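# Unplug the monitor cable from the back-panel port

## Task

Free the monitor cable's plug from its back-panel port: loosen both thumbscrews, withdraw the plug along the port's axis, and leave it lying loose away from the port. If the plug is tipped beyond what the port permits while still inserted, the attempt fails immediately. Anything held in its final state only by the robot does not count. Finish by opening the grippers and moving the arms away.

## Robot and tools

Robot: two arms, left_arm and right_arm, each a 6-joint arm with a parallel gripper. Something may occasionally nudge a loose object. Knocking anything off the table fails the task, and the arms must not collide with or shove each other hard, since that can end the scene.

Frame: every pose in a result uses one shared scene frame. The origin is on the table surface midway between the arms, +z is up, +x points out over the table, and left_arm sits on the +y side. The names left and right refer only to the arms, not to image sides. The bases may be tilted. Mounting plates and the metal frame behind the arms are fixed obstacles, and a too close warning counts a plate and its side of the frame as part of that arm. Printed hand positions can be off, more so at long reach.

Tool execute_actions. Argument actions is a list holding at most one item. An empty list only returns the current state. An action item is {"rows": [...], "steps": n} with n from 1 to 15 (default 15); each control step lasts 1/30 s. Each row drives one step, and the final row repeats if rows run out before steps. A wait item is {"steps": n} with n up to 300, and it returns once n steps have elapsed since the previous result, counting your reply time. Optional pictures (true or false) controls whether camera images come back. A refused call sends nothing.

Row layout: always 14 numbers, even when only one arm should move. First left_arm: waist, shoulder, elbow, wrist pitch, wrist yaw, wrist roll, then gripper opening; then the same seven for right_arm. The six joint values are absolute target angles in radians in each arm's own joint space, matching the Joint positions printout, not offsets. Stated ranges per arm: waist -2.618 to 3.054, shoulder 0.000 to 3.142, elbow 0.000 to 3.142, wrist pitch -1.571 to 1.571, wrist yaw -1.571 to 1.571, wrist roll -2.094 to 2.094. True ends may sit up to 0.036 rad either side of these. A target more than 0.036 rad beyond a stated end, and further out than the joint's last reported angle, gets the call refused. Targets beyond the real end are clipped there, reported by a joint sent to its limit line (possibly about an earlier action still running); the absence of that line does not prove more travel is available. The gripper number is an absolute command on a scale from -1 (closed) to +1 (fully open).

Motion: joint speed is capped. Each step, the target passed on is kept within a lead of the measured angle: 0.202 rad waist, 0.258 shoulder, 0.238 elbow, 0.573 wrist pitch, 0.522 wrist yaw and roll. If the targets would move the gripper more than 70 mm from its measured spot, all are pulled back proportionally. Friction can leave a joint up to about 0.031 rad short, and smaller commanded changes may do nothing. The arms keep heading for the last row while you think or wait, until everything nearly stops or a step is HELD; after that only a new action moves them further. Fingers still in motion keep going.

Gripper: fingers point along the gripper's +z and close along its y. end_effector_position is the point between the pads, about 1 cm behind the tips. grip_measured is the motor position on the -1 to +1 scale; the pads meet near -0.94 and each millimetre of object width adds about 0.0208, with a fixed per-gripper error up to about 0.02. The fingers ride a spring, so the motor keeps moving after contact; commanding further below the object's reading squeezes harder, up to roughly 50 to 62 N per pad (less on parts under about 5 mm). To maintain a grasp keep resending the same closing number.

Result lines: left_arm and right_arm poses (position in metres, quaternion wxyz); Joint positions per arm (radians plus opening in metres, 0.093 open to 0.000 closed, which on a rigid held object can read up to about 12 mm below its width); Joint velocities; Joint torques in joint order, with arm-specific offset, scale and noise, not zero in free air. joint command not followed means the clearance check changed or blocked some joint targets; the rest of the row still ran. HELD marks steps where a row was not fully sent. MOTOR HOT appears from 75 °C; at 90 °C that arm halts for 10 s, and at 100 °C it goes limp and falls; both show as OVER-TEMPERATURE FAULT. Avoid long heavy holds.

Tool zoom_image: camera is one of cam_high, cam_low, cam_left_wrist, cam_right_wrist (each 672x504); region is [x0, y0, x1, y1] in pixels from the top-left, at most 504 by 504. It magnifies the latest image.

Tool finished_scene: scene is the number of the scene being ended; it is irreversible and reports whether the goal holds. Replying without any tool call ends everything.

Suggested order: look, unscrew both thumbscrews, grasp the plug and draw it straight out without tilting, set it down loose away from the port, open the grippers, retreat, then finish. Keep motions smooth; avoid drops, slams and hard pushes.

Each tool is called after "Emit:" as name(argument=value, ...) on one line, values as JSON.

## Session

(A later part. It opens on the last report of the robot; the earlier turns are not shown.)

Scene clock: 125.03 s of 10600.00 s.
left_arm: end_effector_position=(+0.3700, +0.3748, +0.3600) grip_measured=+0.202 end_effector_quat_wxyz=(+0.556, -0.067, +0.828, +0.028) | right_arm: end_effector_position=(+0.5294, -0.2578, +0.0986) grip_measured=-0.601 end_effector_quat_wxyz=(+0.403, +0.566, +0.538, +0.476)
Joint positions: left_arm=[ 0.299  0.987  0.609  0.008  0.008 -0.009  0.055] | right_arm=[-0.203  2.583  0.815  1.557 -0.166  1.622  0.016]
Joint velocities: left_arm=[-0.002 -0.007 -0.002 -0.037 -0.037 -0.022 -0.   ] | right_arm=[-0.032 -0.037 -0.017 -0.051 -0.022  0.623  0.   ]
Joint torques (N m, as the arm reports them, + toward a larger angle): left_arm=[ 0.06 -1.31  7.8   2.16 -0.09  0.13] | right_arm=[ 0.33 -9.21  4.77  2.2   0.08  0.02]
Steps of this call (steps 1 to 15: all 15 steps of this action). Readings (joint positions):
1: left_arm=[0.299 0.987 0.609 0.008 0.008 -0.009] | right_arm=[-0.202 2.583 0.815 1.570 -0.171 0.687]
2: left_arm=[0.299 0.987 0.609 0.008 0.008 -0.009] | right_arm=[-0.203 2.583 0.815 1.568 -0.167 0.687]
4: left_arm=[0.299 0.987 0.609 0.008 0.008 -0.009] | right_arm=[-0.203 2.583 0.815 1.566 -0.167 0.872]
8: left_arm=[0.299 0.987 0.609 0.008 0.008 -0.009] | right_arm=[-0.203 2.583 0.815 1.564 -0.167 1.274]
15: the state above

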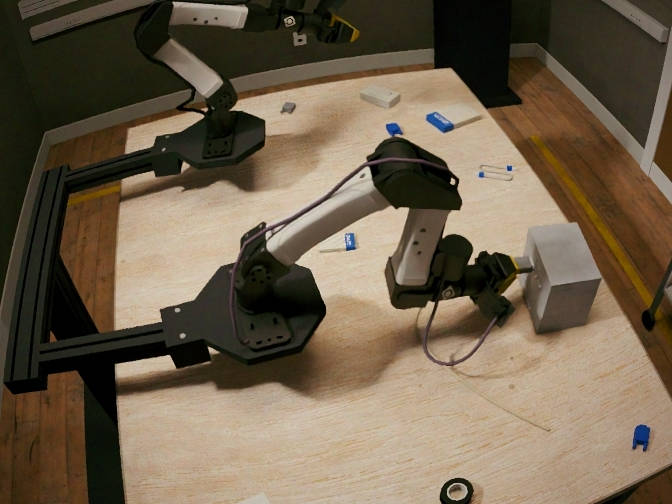

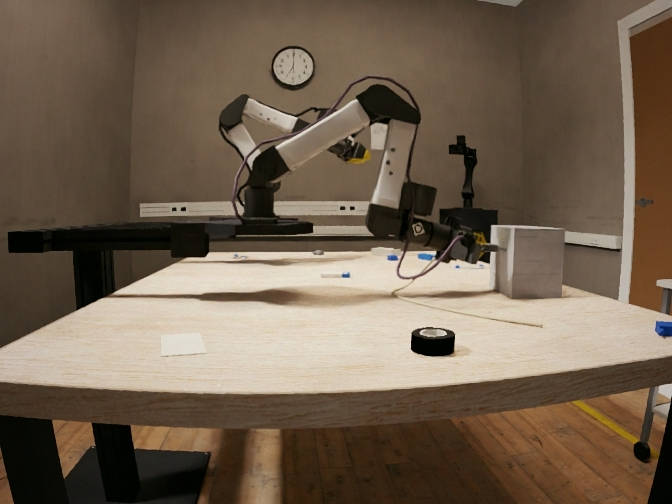

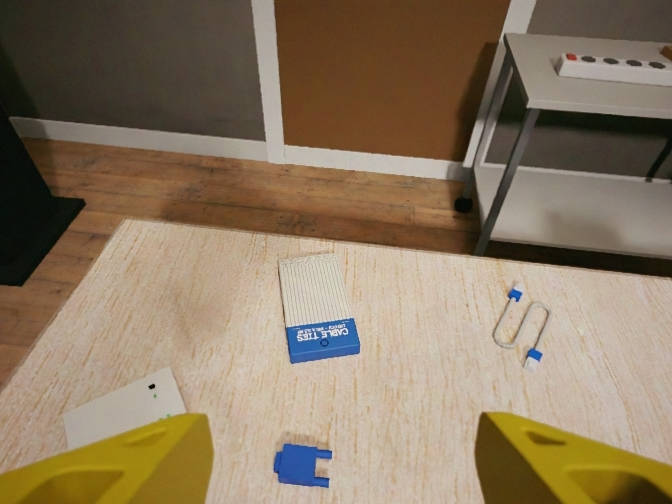

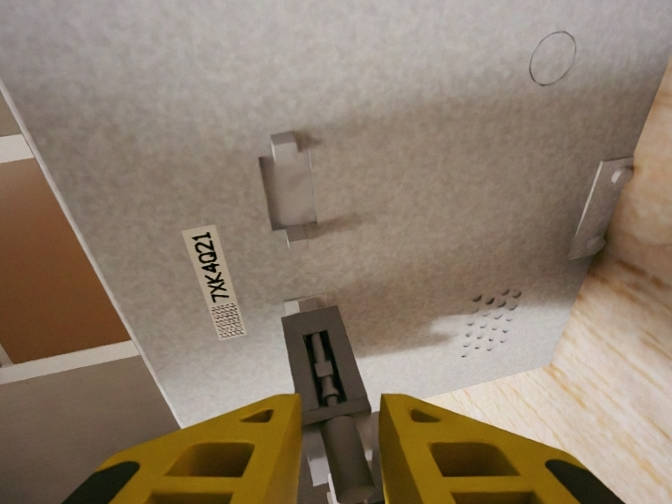

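Emit:
execute_actions(actions=[{"rows":[[0.3,1,0.6,0,0,0,0.2,-0.2,2.585,0.83,1.56,-0.165,1.75,-0.92],[0.3,1,0.6,0,0,0,0.2,-0.2,2.585,0.83,1.56,-0.165,1.75,-0.92],[0.3,1,0.6,0,0,0,0.2,-0.2,2.585,0.83,1.56,-0.165,0.3,-0.92]]}], pictures=false)

Emit:
execute_actions(actions=[{"rows":[[0.3,1,0.6,0,0,0,0.2,-0.2,2.585,0.83,1.56,-0.165,0.55,-0.6],[0.3,1,0.6,0,0,0,0.2,-0.2,2.585,0.83,1.56,-0.165,0.55,-0.6],[0.3,1,0.6,0,0,0,0.2,-0.2,2.585,0.83,1.56,-0.165,2.05,-0.6]]}], pictures=false)

Emit:
execute_actions(actions=[{"rows":[[0.3,1,0.6,0,0,0,0.2,-0.2,2.585,0.83,1.56,-0.165,1.75,-0.92],[0.3,1,0.6,0,0,0,0.2,-0.2,2.585,0.83,1.56,-0.165,1.75,-0.92],[0.3,1,0.6,0,0,0,0.2,-0.2,2.585,0.83,1.56,-0.165,0.3,-0.92]]}], pictures=false)

Emit:
execute_actions(actions=[{"rows":[[0.3,1,0.6,0,0,0,0.2,-0.2,2.585,0.83,1.56,-0.165,0.55,-0.6],[0.3,1,0.6,0,0,0,0.2,-0.2,2.585,0.83,1.56,-0.165,0.55,-0.6],[0.3,1,0.6,0,0,0,0.2,-0.2,2.585,0.83,1.56,-0.165,2.05,-0.6]]}], pictures=false)

Emit:
execute_actions(actions=[{"rows":[[0.3,1,0.6,0,0,0,0.2,-0.2,2.585,0.83,1.56,-0.165,1.75,-0.92],[0.3,1,0.6,0,0,0,0.2,-0.2,2.585,0.83,1.56,-0.165,1.75,-0.92],[0.3,1,0.6,0,0,0,0.2,-0.2,2.585,0.83,1.56,-0.165,0.3,-0.92]]}], pictures=false)

Emit:
execute_actions(actions=[{"rows":[[0.3,1,0.6,0,0,0,0.2,-0.2,2.585,0.83,1.56,-0.165,0.55,-0.6],[0.3,1,0.6,0,0,0,0.2,-0.2,2.585,0.83,1.56,-0.165,0.55,-0.6],[0.3,1,0.6,0,0,0,0.2,-0.2,2.585,0.83,1.56,-0.165,2.05,-0.6]]}], pictures=false)

Emit:
execute_actions(actions=[{"rows":[[0.3,1,0.6,0,0,0,0.2,-0.2,2.585,0.83,1.56,-0.165,1.75,-0.92],[0.3,1,0.6,0,0,0,0.2,-0.2,2.585,0.83,1.56,-0.165,1.75,-0.92],[0.3,1,0.6,0,0,0,0.2,-0.2,2.585,0.83,1.56,-0.165,0.3,-0.92]]}], pictures=false)

Emit:
execute_actions(actions=[{"rows":[[0.3,1,0.6,0,0,0,0.2,-0.2,2.585,0.83,1.56,-0.165,0.55,-0.6],[0.3,1,0.6,0,0,0,0.2,-0.2,2.585,0.83,1.56,-0.165,0.55,-0.6],[0.3,1,0.6,0,0,0,0.2,-0.2,2.585,0.83,1.56,-0.165,2.05,-0.6]]}], pictures=false)

Emit:
execute_actions(actions=[{"rows":[[0.3,1,0.6,0,0,0,0.2,-0.2,2.585,0.83,1.56,-0.165,1.75,-0.92],[0.3,1,0.6,0,0,0,0.2,-0.2,2.585,0.83,1.56,-0.165,1.75,-0.92],[0.3,1,0.6,0,0,0,0.2,-0.2,2.585,0.83,1.56,-0.165,0.3,-0.92]]}], pictures=false)

Emit:
execute_actions(actions=[{"rows":[[0.3,1,0.6,0,0,0,0.2,-0.2,2.585,0.83,1.56,-0.165,0.55,-0.6],[0.3,1,0.6,0,0,0,0.2,-0.2,2.585,0.83,1.56,-0.165,0.55,-0.6],[0.3,1,0.6,0,0,0,0.2,-0.2,2.585,0.83,1.56,-0.165,2.05,-0.6]]}], pictures=false)

Emit:
execute_actions(actions=[{"rows":[[0.3,1,0.6,0,0,0,0.2,-0.2,2.585,0.83,1.56,-0.165,1.75,-0.92],[0.3,1,0.6,0,0,0,0.2,-0.2,2.585,0.83,1.56,-0.165,1.75,-0.92],[0.3,1,0.6,0,0,0,0.2,-0.2,2.585,0.83,1.56,-0.165,0.3,-0.92]]}], pictures=false)

Emit:
execute_actions(actions=[{"rows":[[0.3,1,0.6,0,0,0,0.2,-0.2,2.585,0.83,1.56,-0.165,0.55,-0.6],[0.3,1,0.6,0,0,0,0.2,-0.2,2.585,0.83,1.56,-0.165,0.55,-0.6],[0.3,1,0.6,0,0,0,0.2,-0.2,2.585,0.83,1.56,-0.165,1.77,-0.6]]}])

Emit:
zoom_image(camera="cam_right_wrist", region=[220,264,460,504])

Scene clock: 144.47 s of 10600.00 s.
left_arm: end_effector_position=(+0.3700, +0.3748, +0.3600) grip_measured=+0.202 end_effector_quat_wxyz=(+0.556, -0.067, +0.828, +0.028) | right_arm: end_effector_position=(+0.5302, -0.2554, +0.1020) grip_measured=-0.907 end_effector_quat_wxyz=(+0.595, +0.205, +0.749, +0.205)
Joint positions: left_arm=[ 0.299  0.987  0.609  0.008  0.008 -0.009  0.055] | right_arm=[-0.2    2.582  0.815  1.57  -0.171  0.544  0.002]
Joint velocities: left_arm=[-0.017 -0.012  0.007  0.051  0.007  0.037 -0.   ] | right_arm=[ 0.032 -0.051  0.002  0.022  0.066 -1.209  0.001]
Joint torques (N m, as the arm reports them, + toward a larger angle): left_arm=[ 0.17 -1.36  7.64  2.15 -0.06  0.13] | right_arm=[-0.41 -9.08  4.6   2.07  0.12 -0.8 ]
Steps of this call (steps 1 to 30: the robot went on to your last target; steps 31 to 90: nothing new was sent; then 15.93 s passed at rest; steps 91 to 105: all 15 steps of this action). Readings (joint positions):
91: left_arm=[0.299 0.987 0.609 0.008 0.008 -0.009] | right_arm=[-0.203 2.583 0.815 1.556 -0.167 1.700]
92: left_arm=[0.299 0.987 0.609 0.008 0.008 -0.009] | right_arm=[-0.204 2.584 0.815 1.554 -0.167 1.706]
94: left_arm=[0.299 0.987 0.609 0.008 0.008 -0.009] | right_arm=[-0.204 2.584 0.815 1.558 -0.166 1.522]
98: left_arm=[0.299 0.987 0.609 0.008 0.008 -0.009] | right_arm=[-0.204 2.584 0.815 1.564 -0.166 1.124]
105: the state above

Scene clock: 144.97 s of 10600.00 s.
left_arm: end_effector_position=(+0.3700, +0.3748, +0.3600) grip_measured=+0.202 end_effector_quat_wxyz=(+0.556, -0.067, +0.828, +0.028) | right_arm: end_effector_position=(+0.5292, -0.2590, +0.0977) grip_measured=-0.601 end_effector_quat_wxyz=(+0.365, +0.609, +0.492, +0.504)
Joint positions: left_arm=[ 0.299  0.987  0.609  0.008  0.008 -0.009  0.055] | right_arm=[-0.205  2.581  0.815  1.55  -0.163  1.778  0.016]
Joint velocities: left_arm=[-0.012 -0.007  0.012 -0.051  0.037 -0.037 -0.   ] | right_arm=[ 0.012 -0.007  0.002  0.007  0.022  1.707  0.001]
Joint torques (N m, as the arm reports them, + toward a larger angle): left_arm=[ 0.14 -1.29  7.81  2.14 -0.09  0.12] | right_arm=[ 0.08 -9.27  5.12  2.37  0.1   0.01]
Steps of this call (steps 1 to 15: all 15 steps of this action). Readings (joint positions):
1: left_arm=[0.299 0.987 0.609 0.008 0.008 -0.009] | right_arm=[-0.199 2.581 0.815 1.570 -0.170 0.541]
2: left_arm=[0.299 0.987 0.609 0.008 0.008 -0.009] | right_arm=[-0.203 2.581 0.815 1.570 -0.166 0.541]
4: left_arm=[0.299 0.987 0.609 0.008 0.008 -0.009] | right_arm=[-0.205 2.581 0.815 1.569 -0.166 0.727]
8: left_arm=[0.299 0.987 0.609 0.008 0.008 -0.009] | right_arm=[-0.205 2.581 0.815 1.565 -0.166 1.129]
15: the state above

Scene clock: 145.47 s of 10600.00 s.
left_arm: end_effector_position=(+0.3700, +0.3748, +0.3600) grip_measured=+0.202 end_effector_quat_wxyz=(+0.556, -0.067, +0.828, +0.028) | right_arm: end_effector_position=(+0.5306, -0.2568, +0.1032) grip_measured=-0.907 end_effector_quat_wxyz=(+0.594, +0.213, +0.746, +0.211)
Joint positions: left_arm=[ 0.299  0.987  0.609  0.008  0.008 -0.009  0.055] | right_arm=[-0.203  2.579  0.815  1.57  -0.172  0.565  0.002]
Joint velocities: left_arm=[-0.007 -0.012 -0.007  0.007  0.051  0.037 -0.   ] | right_arm=[ 0.027 -0.012  0.002 -0.022 -0.022 -1.619 -0.   ]
Joint torques (N m, as the arm reports them, + toward a larger angle): left_arm=[ 0.11 -1.36  7.7   2.16 -0.09  0.12] | right_arm=[-0.2  -9.08  4.58  2.06  0.23 -0.5 ]
Steps of this call (steps 1 to 15: all 15 steps of this action). Readings (joint positions):
1: left_arm=[0.299 0.987 0.609 0.008 0.008 -0.009] | right_arm=[-0.205 2.581 0.815 1.550 -0.161 1.782]
2: left_arm=[0.299 0.987 0.609 0.008 0.008 -0.009] | right_arm=[-0.205 2.582 0.815 1.547 -0.163 1.775]
4: left_arm=[0.299 0.987 0.609 0.008 0.008 -0.009] | right_arm=[-0.205 2.582 0.815 1.553 -0.162 1.588]
8: left_arm=[0.299 0.987 0.609 0.008 0.008 -0.009] | right_arm=[-0.205 2.582 0.815 1.564 -0.163 1.189]
15: the state above

Scene clock: 145.97 s of 10600.00 s.
left_arm: end_effector_position=(+0.3700, +0.3748, +0.3600) grip_measured=+0.202 end_effector_quat_wxyz=(+0.556, -0.067, +0.828, +0.028) | right_arm: end_effector_position=(+0.5293, -0.2590, +0.0975) grip_measured=-0.601 end_effector_quat_wxyz=(+0.363, +0.611, +0.491, +0.505)
Joint positions: left_arm=[ 0.299  0.987  0.609  0.008  0.008 -0.009  0.055] | right_arm=[-0.205  2.581  0.815  1.548 -0.163  1.784  0.016]
Joint velocities: left_arm=[-0.007  0.002  0.002 -0.051 -0.022  0.022  0.   ] | right_arm=[ 0.002  0.032  0.007 -0.007 -0.022  1.663 -0.001]
Joint torques (N m, as the arm reports them, + toward a larger angle): left_arm=[ 0.2  -1.26  7.81  2.17 -0.05  0.11] | right_arm=[ 0.2  -9.57  4.58  2.24  0.13  0.13]
Steps of this call (steps 1 to 15: all 15 steps of this action). Readings (joint positions):
1: left_arm=[0.299 0.987 0.609 0.008 0.008 -0.009] | right_arm=[-0.202 2.579 0.815 1.570 -0.172 0.555]
2: left_arm=[0.299 0.987 0.609 0.008 0.008 -0.009] | right_arm=[-0.204 2.579 0.815 1.568 -0.166 0.555]
4: left_arm=[0.299 0.987 0.609 0.008 0.008 -0.009] | right_arm=[-0.205 2.579 0.815 1.565 -0.165 0.740]
8: left_arm=[0.299 0.987 0.609 0.008 0.008 -0.009] | right_arm=[-0.205 2.579 0.815 1.561 -0.165 1.142]
15: the state above

Scene clock: 146.47 s of 10600.00 s.
left_arm: end_effector_position=(+0.3700, +0.3748, +0.3600) grip_measured=+0.202 end_effector_quat_wxyz=(+0.556, -0.067, +0.828, +0.028) | right_arm: end_effector_position=(+0.5306, -0.2569, +0.1031) grip_measured=-0.907 end_effector_quat_wxyz=(+0.594, +0.215, +0.746, +0.212)
Joint positions: left_arm=[ 0.299  0.987  0.609  0.008  0.008 -0.009  0.055] | right_arm=[-0.203  2.58   0.815  1.57  -0.171  0.569  0.002]
Joint velocities: left_arm=[ 0.007 -0.002  0.012 -0.037 -0.007  0.022 -0.001] | right_arm=[ 0.012 -0.002  0.002 -0.022 -0.125 -1.648 -0.   ]
Joint torques (N m, as the arm reports them, + toward a larger angle): left_arm=[ 0.24 -1.26  7.74  2.15 -0.09  0.15] | right_arm=[-0.04 -9.36  4.8   2.1   0.11 -0.43]
Steps of this call (steps 1 to 15: all 15 steps of this action). Readings (joint positions):
1: left_arm=[0.299 0.987 0.609 0.008 0.008 -0.009] | right_arm=[-0.205 2.582 0.815 1.548 -0.161 1.786]
2: left_arm=[0.299 0.987 0.609 0.008 0.008 -0.009] | right_arm=[-0.205 2.583 0.815 1.547 -0.162 1.779]
4: left_arm=[0.299 0.987 0.609 0.008 0.008 -0.009] | right_arm=[-0.205 2.583 0.815 1.553 -0.161 1.592]
8: left_arm=[0.299 0.987 0.609 0.008 0.008 -0.009] | right_arm=[-0.205 2.583 0.815 1.564 -0.161 1.193]
15: the state above

Scene clock: 146.97 s of 10600.00 s.
left_arm: end_effector_position=(+0.3700, +0.3748, +0.3600) grip_measured=+0.202 end_effector_quat_wxyz=(+0.556, -0.067, +0.828, +0.028) | right_arm: end_effector_position=(+0.5294, -0.2589, +0.0975) grip_measured=-0.600 end_effector_quat_wxyz=(+0.363, +0.611, +0.490, +0.505)
Joint positions: left_arm=[ 0.299  0.987  0.609  0.008  0.008 -0.009  0.055] | right_arm=[-0.204  2.581  0.815  1.548 -0.163  1.786  0.016]
Joint velocities: left_arm=[ 0.002 -0.017 -0.002  0.037 -0.051  0.022  0.001] | right_arm=[0.007 0.007 0.012 0.037 0.007 1.619 0.001]
Joint torques (N m, as the arm reports them, + toward a larger angle): left_arm=[ 0.2  -1.36  7.87  2.14 -0.09  0.13] | right_arm=[ 0.13 -9.69  4.69  2.24  0.07  0.15]
Steps of this call (steps 1 to 15: all 15 steps of this action). Readings (joint positions):
1: left_arm=[0.299 0.987 0.609 0.008 0.008 -0.009] | right_arm=[-0.202 2.579 0.815 1.570 -0.171 0.559]
2: left_arm=[0.299 0.987 0.609 0.008 0.008 -0.009] | right_arm=[-0.204 2.579 0.815 1.568 -0.165 0.558]
4: left_arm=[0.299 0.987 0.609 0.008 0.008 -0.009] | right_arm=[-0.204 2.579 0.815 1.566 -0.165 0.743]
8: left_arm=[0.299 0.987 0.609 0.008 0.008 -0.009] | right_arm=[-0.204 2.579 0.815 1.562 -0.165 1.145]
15: the state above

Scene clock: 147.47 s of 10600.00 s.
left_arm: end_effector_position=(+0.3700, +0.3748, +0.3600) grip_measured=+0.202 end_effector_quat_wxyz=(+0.556, -0.067, +0.828, +0.028) | right_arm: end_effector_position=(+0.5306, -0.2569, +0.1031) grip_measured=-0.907 end_effector_quat_wxyz=(+0.594, +0.216, +0.746, +0.212)
Joint positions: left_arm=[ 0.299  0.987  0.609  0.008  0.008 -0.009  0.055] | right_arm=[-0.202  2.58   0.815  1.57  -0.17   0.57   0.002]
Joint velocities: left_arm=[-0.002 -0.002 -0.002 -0.022 -0.037 -0.007 -0.001] | right_arm=[ 0.002 -0.022  0.002  0.081 -0.022 -1.619 -0.   ]
Joint torques (N m, as the arm reports them, + toward a larger angle): left_arm=[ 0.14 -1.38  7.64  2.14 -0.08  0.13] | right_arm=[ 0.1  -9.34  4.74  2.04  0.26 -0.4 ]
Steps of this call (steps 1 to 15: all 15 steps of this action). Readings (joint positions):
1: left_arm=[0.299 0.987 0.609 0.008 0.008 -0.009] | right_arm=[-0.204 2.582 0.815 1.548 -0.161 1.787]
2: left_arm=[0.299 0.987 0.609 0.008 0.008 -0.009] | right_arm=[-0.205 2.583 0.815 1.547 -0.162 1.779]
4: left_arm=[0.299 0.987 0.609 0.008 0.008 -0.009] | right_arm=[-0.205 2.583 0.815 1.553 -0.161 1.593]
8: left_arm=[0.299 0.987 0.609 0.008 0.008 -0.009] | right_arm=[-0.205 2.583 0.815 1.564 -0.161 1.194]
15: the state above

Scene clock: 147.97 s of 10600.00 s.
left_arm: end_effector_position=(+0.3700, +0.3748, +0.3600) grip_measured=+0.202 end_effector_quat_wxyz=(+0.556, -0.067, +0.828, +0.028) | right_arm: end_effector_position=(+0.5293, -0.2590, +0.0974) grip_measured=-0.601 end_effector_quat_wxyz=(+0.362, +0.611, +0.490, +0.505)
Joint positions: left_arm=[ 0.299  0.987  0.609  0.008  0.008 -0.009  0.055] | right_arm=[-0.204  2.581  0.815  1.547 -0.162  1.786  0.016]
Joint velocities: left_arm=[-0.002 -0.017 -0.002 -0.037 -0.051 -0.007  0.001] | right_arm=[-0.012 -0.002 -0.017  0.007  0.022  1.56   0.   ]
Joint torques (N m, as the arm reports them, + toward a larger angle): left_arm=[ 0.21 -1.27  7.72  2.14 -0.06  0.12] | right_arm=[ 0.18 -9.23  5.25  2.29  0.05  0.03]
Steps of this call (steps 1 to 15: all 15 steps of this action). Readings (joint positions):
1: left_arm=[0.299 0.987 0.609 0.008 0.008 -0.009] | right_arm=[-0.202 2.579 0.815 1.570 -0.169 0.560]
2: left_arm=[0.299 0.987 0.609 0.008 0.008 -0.009] | right_arm=[-0.203 2.579 0.815 1.568 -0.164 0.559]
4: left_arm=[0.299 0.987 0.609 0.008 0.008 -0.009] | right_arm=[-0.204 2.579 0.815 1.566 -0.164 0.745]
8: left_arm=[0.299 0.987 0.609 0.008 0.008 -0.009] | right_arm=[-0.204 2.579 0.815 1.561 -0.164 1.146]
15: the state above

Scene clock: 148.47 s of 10600.00 s.
left_arm: end_effector_position=(+0.3700, +0.3748, +0.3600) grip_measured=+0.202 end_effector_quat_wxyz=(+0.556, -0.067, +0.828, +0.028) | right_arm: end_effector_position=(+0.5307, -0.2570, +0.1033) grip_measured=-0.907 end_effector_quat_wxyz=(+0.594, +0.216, +0.745, +0.212)
Joint positions: left_arm=[ 0.299  0.987  0.609  0.008  0.008 -0.009  0.055] | right_arm=[-0.202  2.579  0.815  1.57  -0.17   0.571  0.002]
Joint velocities: left_arm=[-0.007  0.002  0.007 -0.051  0.007  0.037 -0.001] | right_arm=[ 0.007 -0.032 -0.007 -0.081 -0.022 -1.634 -0.   ]
Joint torques (N m, as the arm reports them, + toward a larger angle): left_arm=[ 0.11 -1.42  7.71  2.14 -0.07  0.11] | right_arm=[ 0.04 -8.69  5.06  2.03  0.16 -0.34]
Steps of this call (steps 1 to 15: all 15 steps of this action). Readings (joint positions):
1: left_arm=[0.299 0.987 0.609 0.008 0.008 -0.009] | right_arm=[-0.204 2.582 0.815 1.548 -0.160 1.788]
2: left_arm=[0.299 0.987 0.609 0.008 0.008 -0.009] | right_arm=[-0.205 2.583 0.815 1.547 -0.161 1.780]
4: left_arm=[0.299 0.987 0.609 0.008 0.008 -0.009] | right_arm=[-0.205 2.583 0.815 1.553 -0.161 1.593]
8: left_arm=[0.299 0.987 0.609 0.008 0.008 -0.009] | right_arm=[-0.205 2.583 0.815 1.564 -0.161 1.194]
15: the state above

Scene clock: 148.97 s of 10600.00 s.
left_arm: end_effector_position=(+0.3700, +0.3748, +0.3600) grip_measured=+0.202 end_effector_quat_wxyz=(+0.556, -0.067, +0.828, +0.028) | right_arm: end_effector_position=(+0.5293, -0.2590, +0.0974) grip_measured=-0.600 end_effector_quat_wxyz=(+0.363, +0.611, +0.490, +0.505)
Joint positions: left_arm=[ 0.299  0.987  0.609  0.008  0.008 -0.009  0.055] | right_arm=[-0.204  2.581  0.815  1.547 -0.162  1.786  0.016]
Joint velocities: left_arm=[ 0.002 -0.002 -0.007  0.007  0.007 -0.066 -0.   ] | right_arm=[ 0.022  0.012 -0.002 -0.051  0.051  1.619 -0.   ]
Joint torques (N m, as the arm reports them, + toward a larger angle): left_arm=[ 0.22 -1.41  7.72  2.13 -0.07  0.1 ] | right_arm=[ 0.28 -9.22  5.06  2.26  0.03  0.09]
Steps of this call (steps 1 to 15: all 15 steps of this action). Readings (joint positions):
1: left_arm=[0.299 0.987 0.609 0.008 0.008 -0.009] | right_arm=[-0.202 2.579 0.815 1.570 -0.169 0.560]
2: left_arm=[0.299 0.987 0.609 0.008 0.008 -0.009] | right_arm=[-0.203 2.579 0.815 1.568 -0.164 0.560]
4: left_arm=[0.299 0.987 0.609 0.008 0.008 -0.009] | right_arm=[-0.204 2.579 0.815 1.566 -0.164 0.745]
8: left_arm=[0.299 0.987 0.609 0.008 0.008 -0.009] | right_arm=[-0.204 2.579 0.815 1.561 -0.164 1.147]
15: the state above

Scene clock: 149.47 s of 10600.00 s.
left_arm: end_effector_position=(+0.3700, +0.3748, +0.3600) grip_measured=+0.202 end_effector_quat_wxyz=(+0.556, -0.067, +0.828, +0.028) | right_arm: end_effector_position=(+0.5307, -0.2570, +0.1033) grip_measured=-0.907 end_effector_quat_wxyz=(+0.594, +0.216, +0.745, +0.212)
Joint positions: left_arm=[ 0.299  0.987  0.609  0.008  0.008 -0.009  0.055] | right_arm=[-0.202  2.579  0.815  1.57  -0.17   0.571  0.002]
Joint velocities: left_arm=[ 0.007 -0.012  0.002 -0.007 -0.037 -0.022 -0.   ] | right_arm=[ 0.002 -0.007 -0.002  0.095 -0.051 -1.634 -0.002]
Joint torques (N m, as the arm reports them, + toward a larger angle): left_arm=[ 0.19 -1.38  7.72  2.15 -0.07  0.12] | right_arm=[ 0.46 -9.04  4.73  2.01  0.16 -0.37]
Steps of this call (steps 1 to 15: all 15 steps of this action). Readings (joint positions):
1: left_arm=[0.299 0.987 0.609 0.008 0.008 -0.009] | right_arm=[-0.204 2.582 0.815 1.548 -0.160 1.787]
2: left_arm=[0.299 0.987 0.609 0.008 0.008 -0.009] | right_arm=[-0.205 2.583 0.815 1.547 -0.161 1.779]
4: left_arm=[0.299 0.987 0.609 0.008 0.008 -0.009] | right_arm=[-0.205 2.583 0.815 1.553 -0.161 1.593]
8: left_arm=[0.299 0.987 0.609 0.008 0.008 -0.009] | right_arm=[-0.205 2.583 0.815 1.564 -0.161 1.194]
15: the state above

Scene clock: 149.97 s of 10600.00 s.
left_arm: end_effector_position=(+0.3700, +0.3748, +0.3600) grip_measured=+0.202 end_effector_quat_wxyz=(+0.556, -0.067, +0.828, +0.028) | right_arm: end_effector_position=(+0.5299, -0.2588, +0.0996) grip_measured=-0.601 end_effector_quat_wxyz=(+0.403, +0.569, +0.535, +0.477)
Joint positions: left_arm=[ 0.299  0.987  0.609  0.008  0.008 -0.009  0.055] | right_arm=[-0.204  2.579  0.815  1.554 -0.164  1.629  0.016]
Joint velocities: left_arm=[-0.012 -0.012  0.002 -0.007 -0.022 -0.037  0.001] | right_arm=[-0.012 -0.007 -0.002 -0.022 -0.037  0.93   0.   ]
Joint torques (N m, as the arm reports them, + toward a larger angle): left_arm=[ 0.2  -1.39  7.66  2.16 -0.07  0.11] | right_arm=[ 0.07 -9.37  4.55  2.28  0.09 -0.03]
Steps of this call (steps 1 to 15: all 15 steps of this action). Readings (joint positions):
1: left_arm=[0.299 0.987 0.609 0.008 0.008 -0.009] | right_arm=[-0.202 2.579 0.815 1.570 -0.169 0.560]
2: left_arm=[0.299 0.987 0.609 0.008 0.008 -0.009] | right_arm=[-0.203 2.579 0.815 1.568 -0.164 0.560]
4: left_arm=[0.299 0.987 0.609 0.008 0.008 -0.009] | right_arm=[-0.204 2.579 0.815 1.565 -0.163 0.745]
8: left_arm=[0.299 0.987 0.609 0.008 0.008 -0.009] | right_arm=[-0.204 2.579 0.815 1.560 -0.164 1.146]
15: the state above

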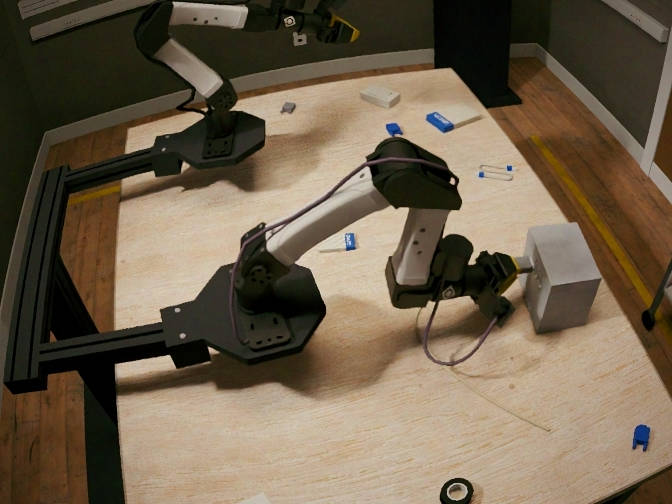

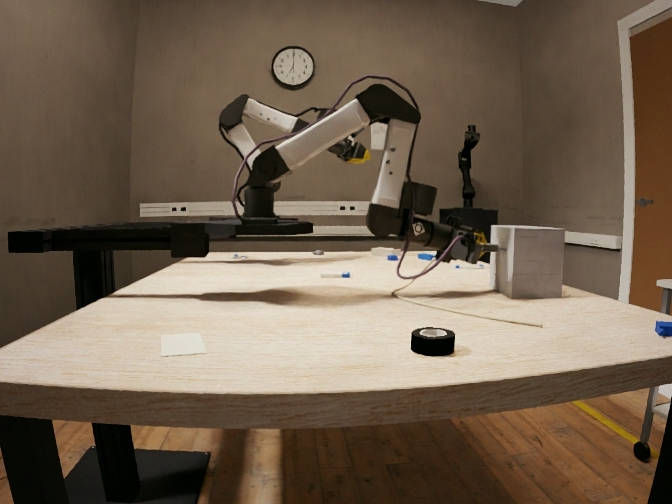

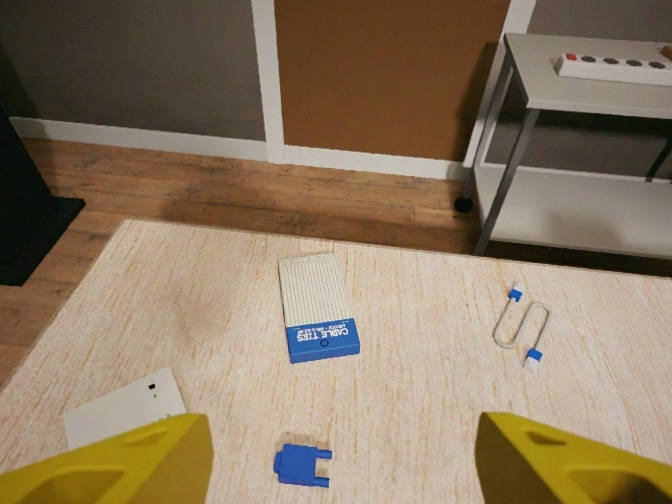

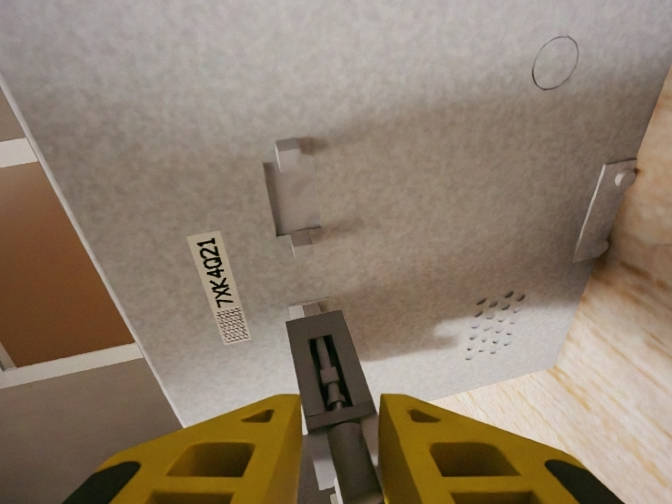

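Region (220, 264, 460, 504) of cam_right_wrist's 672x504 image, scaled by 2.100, with more detail than that image has.

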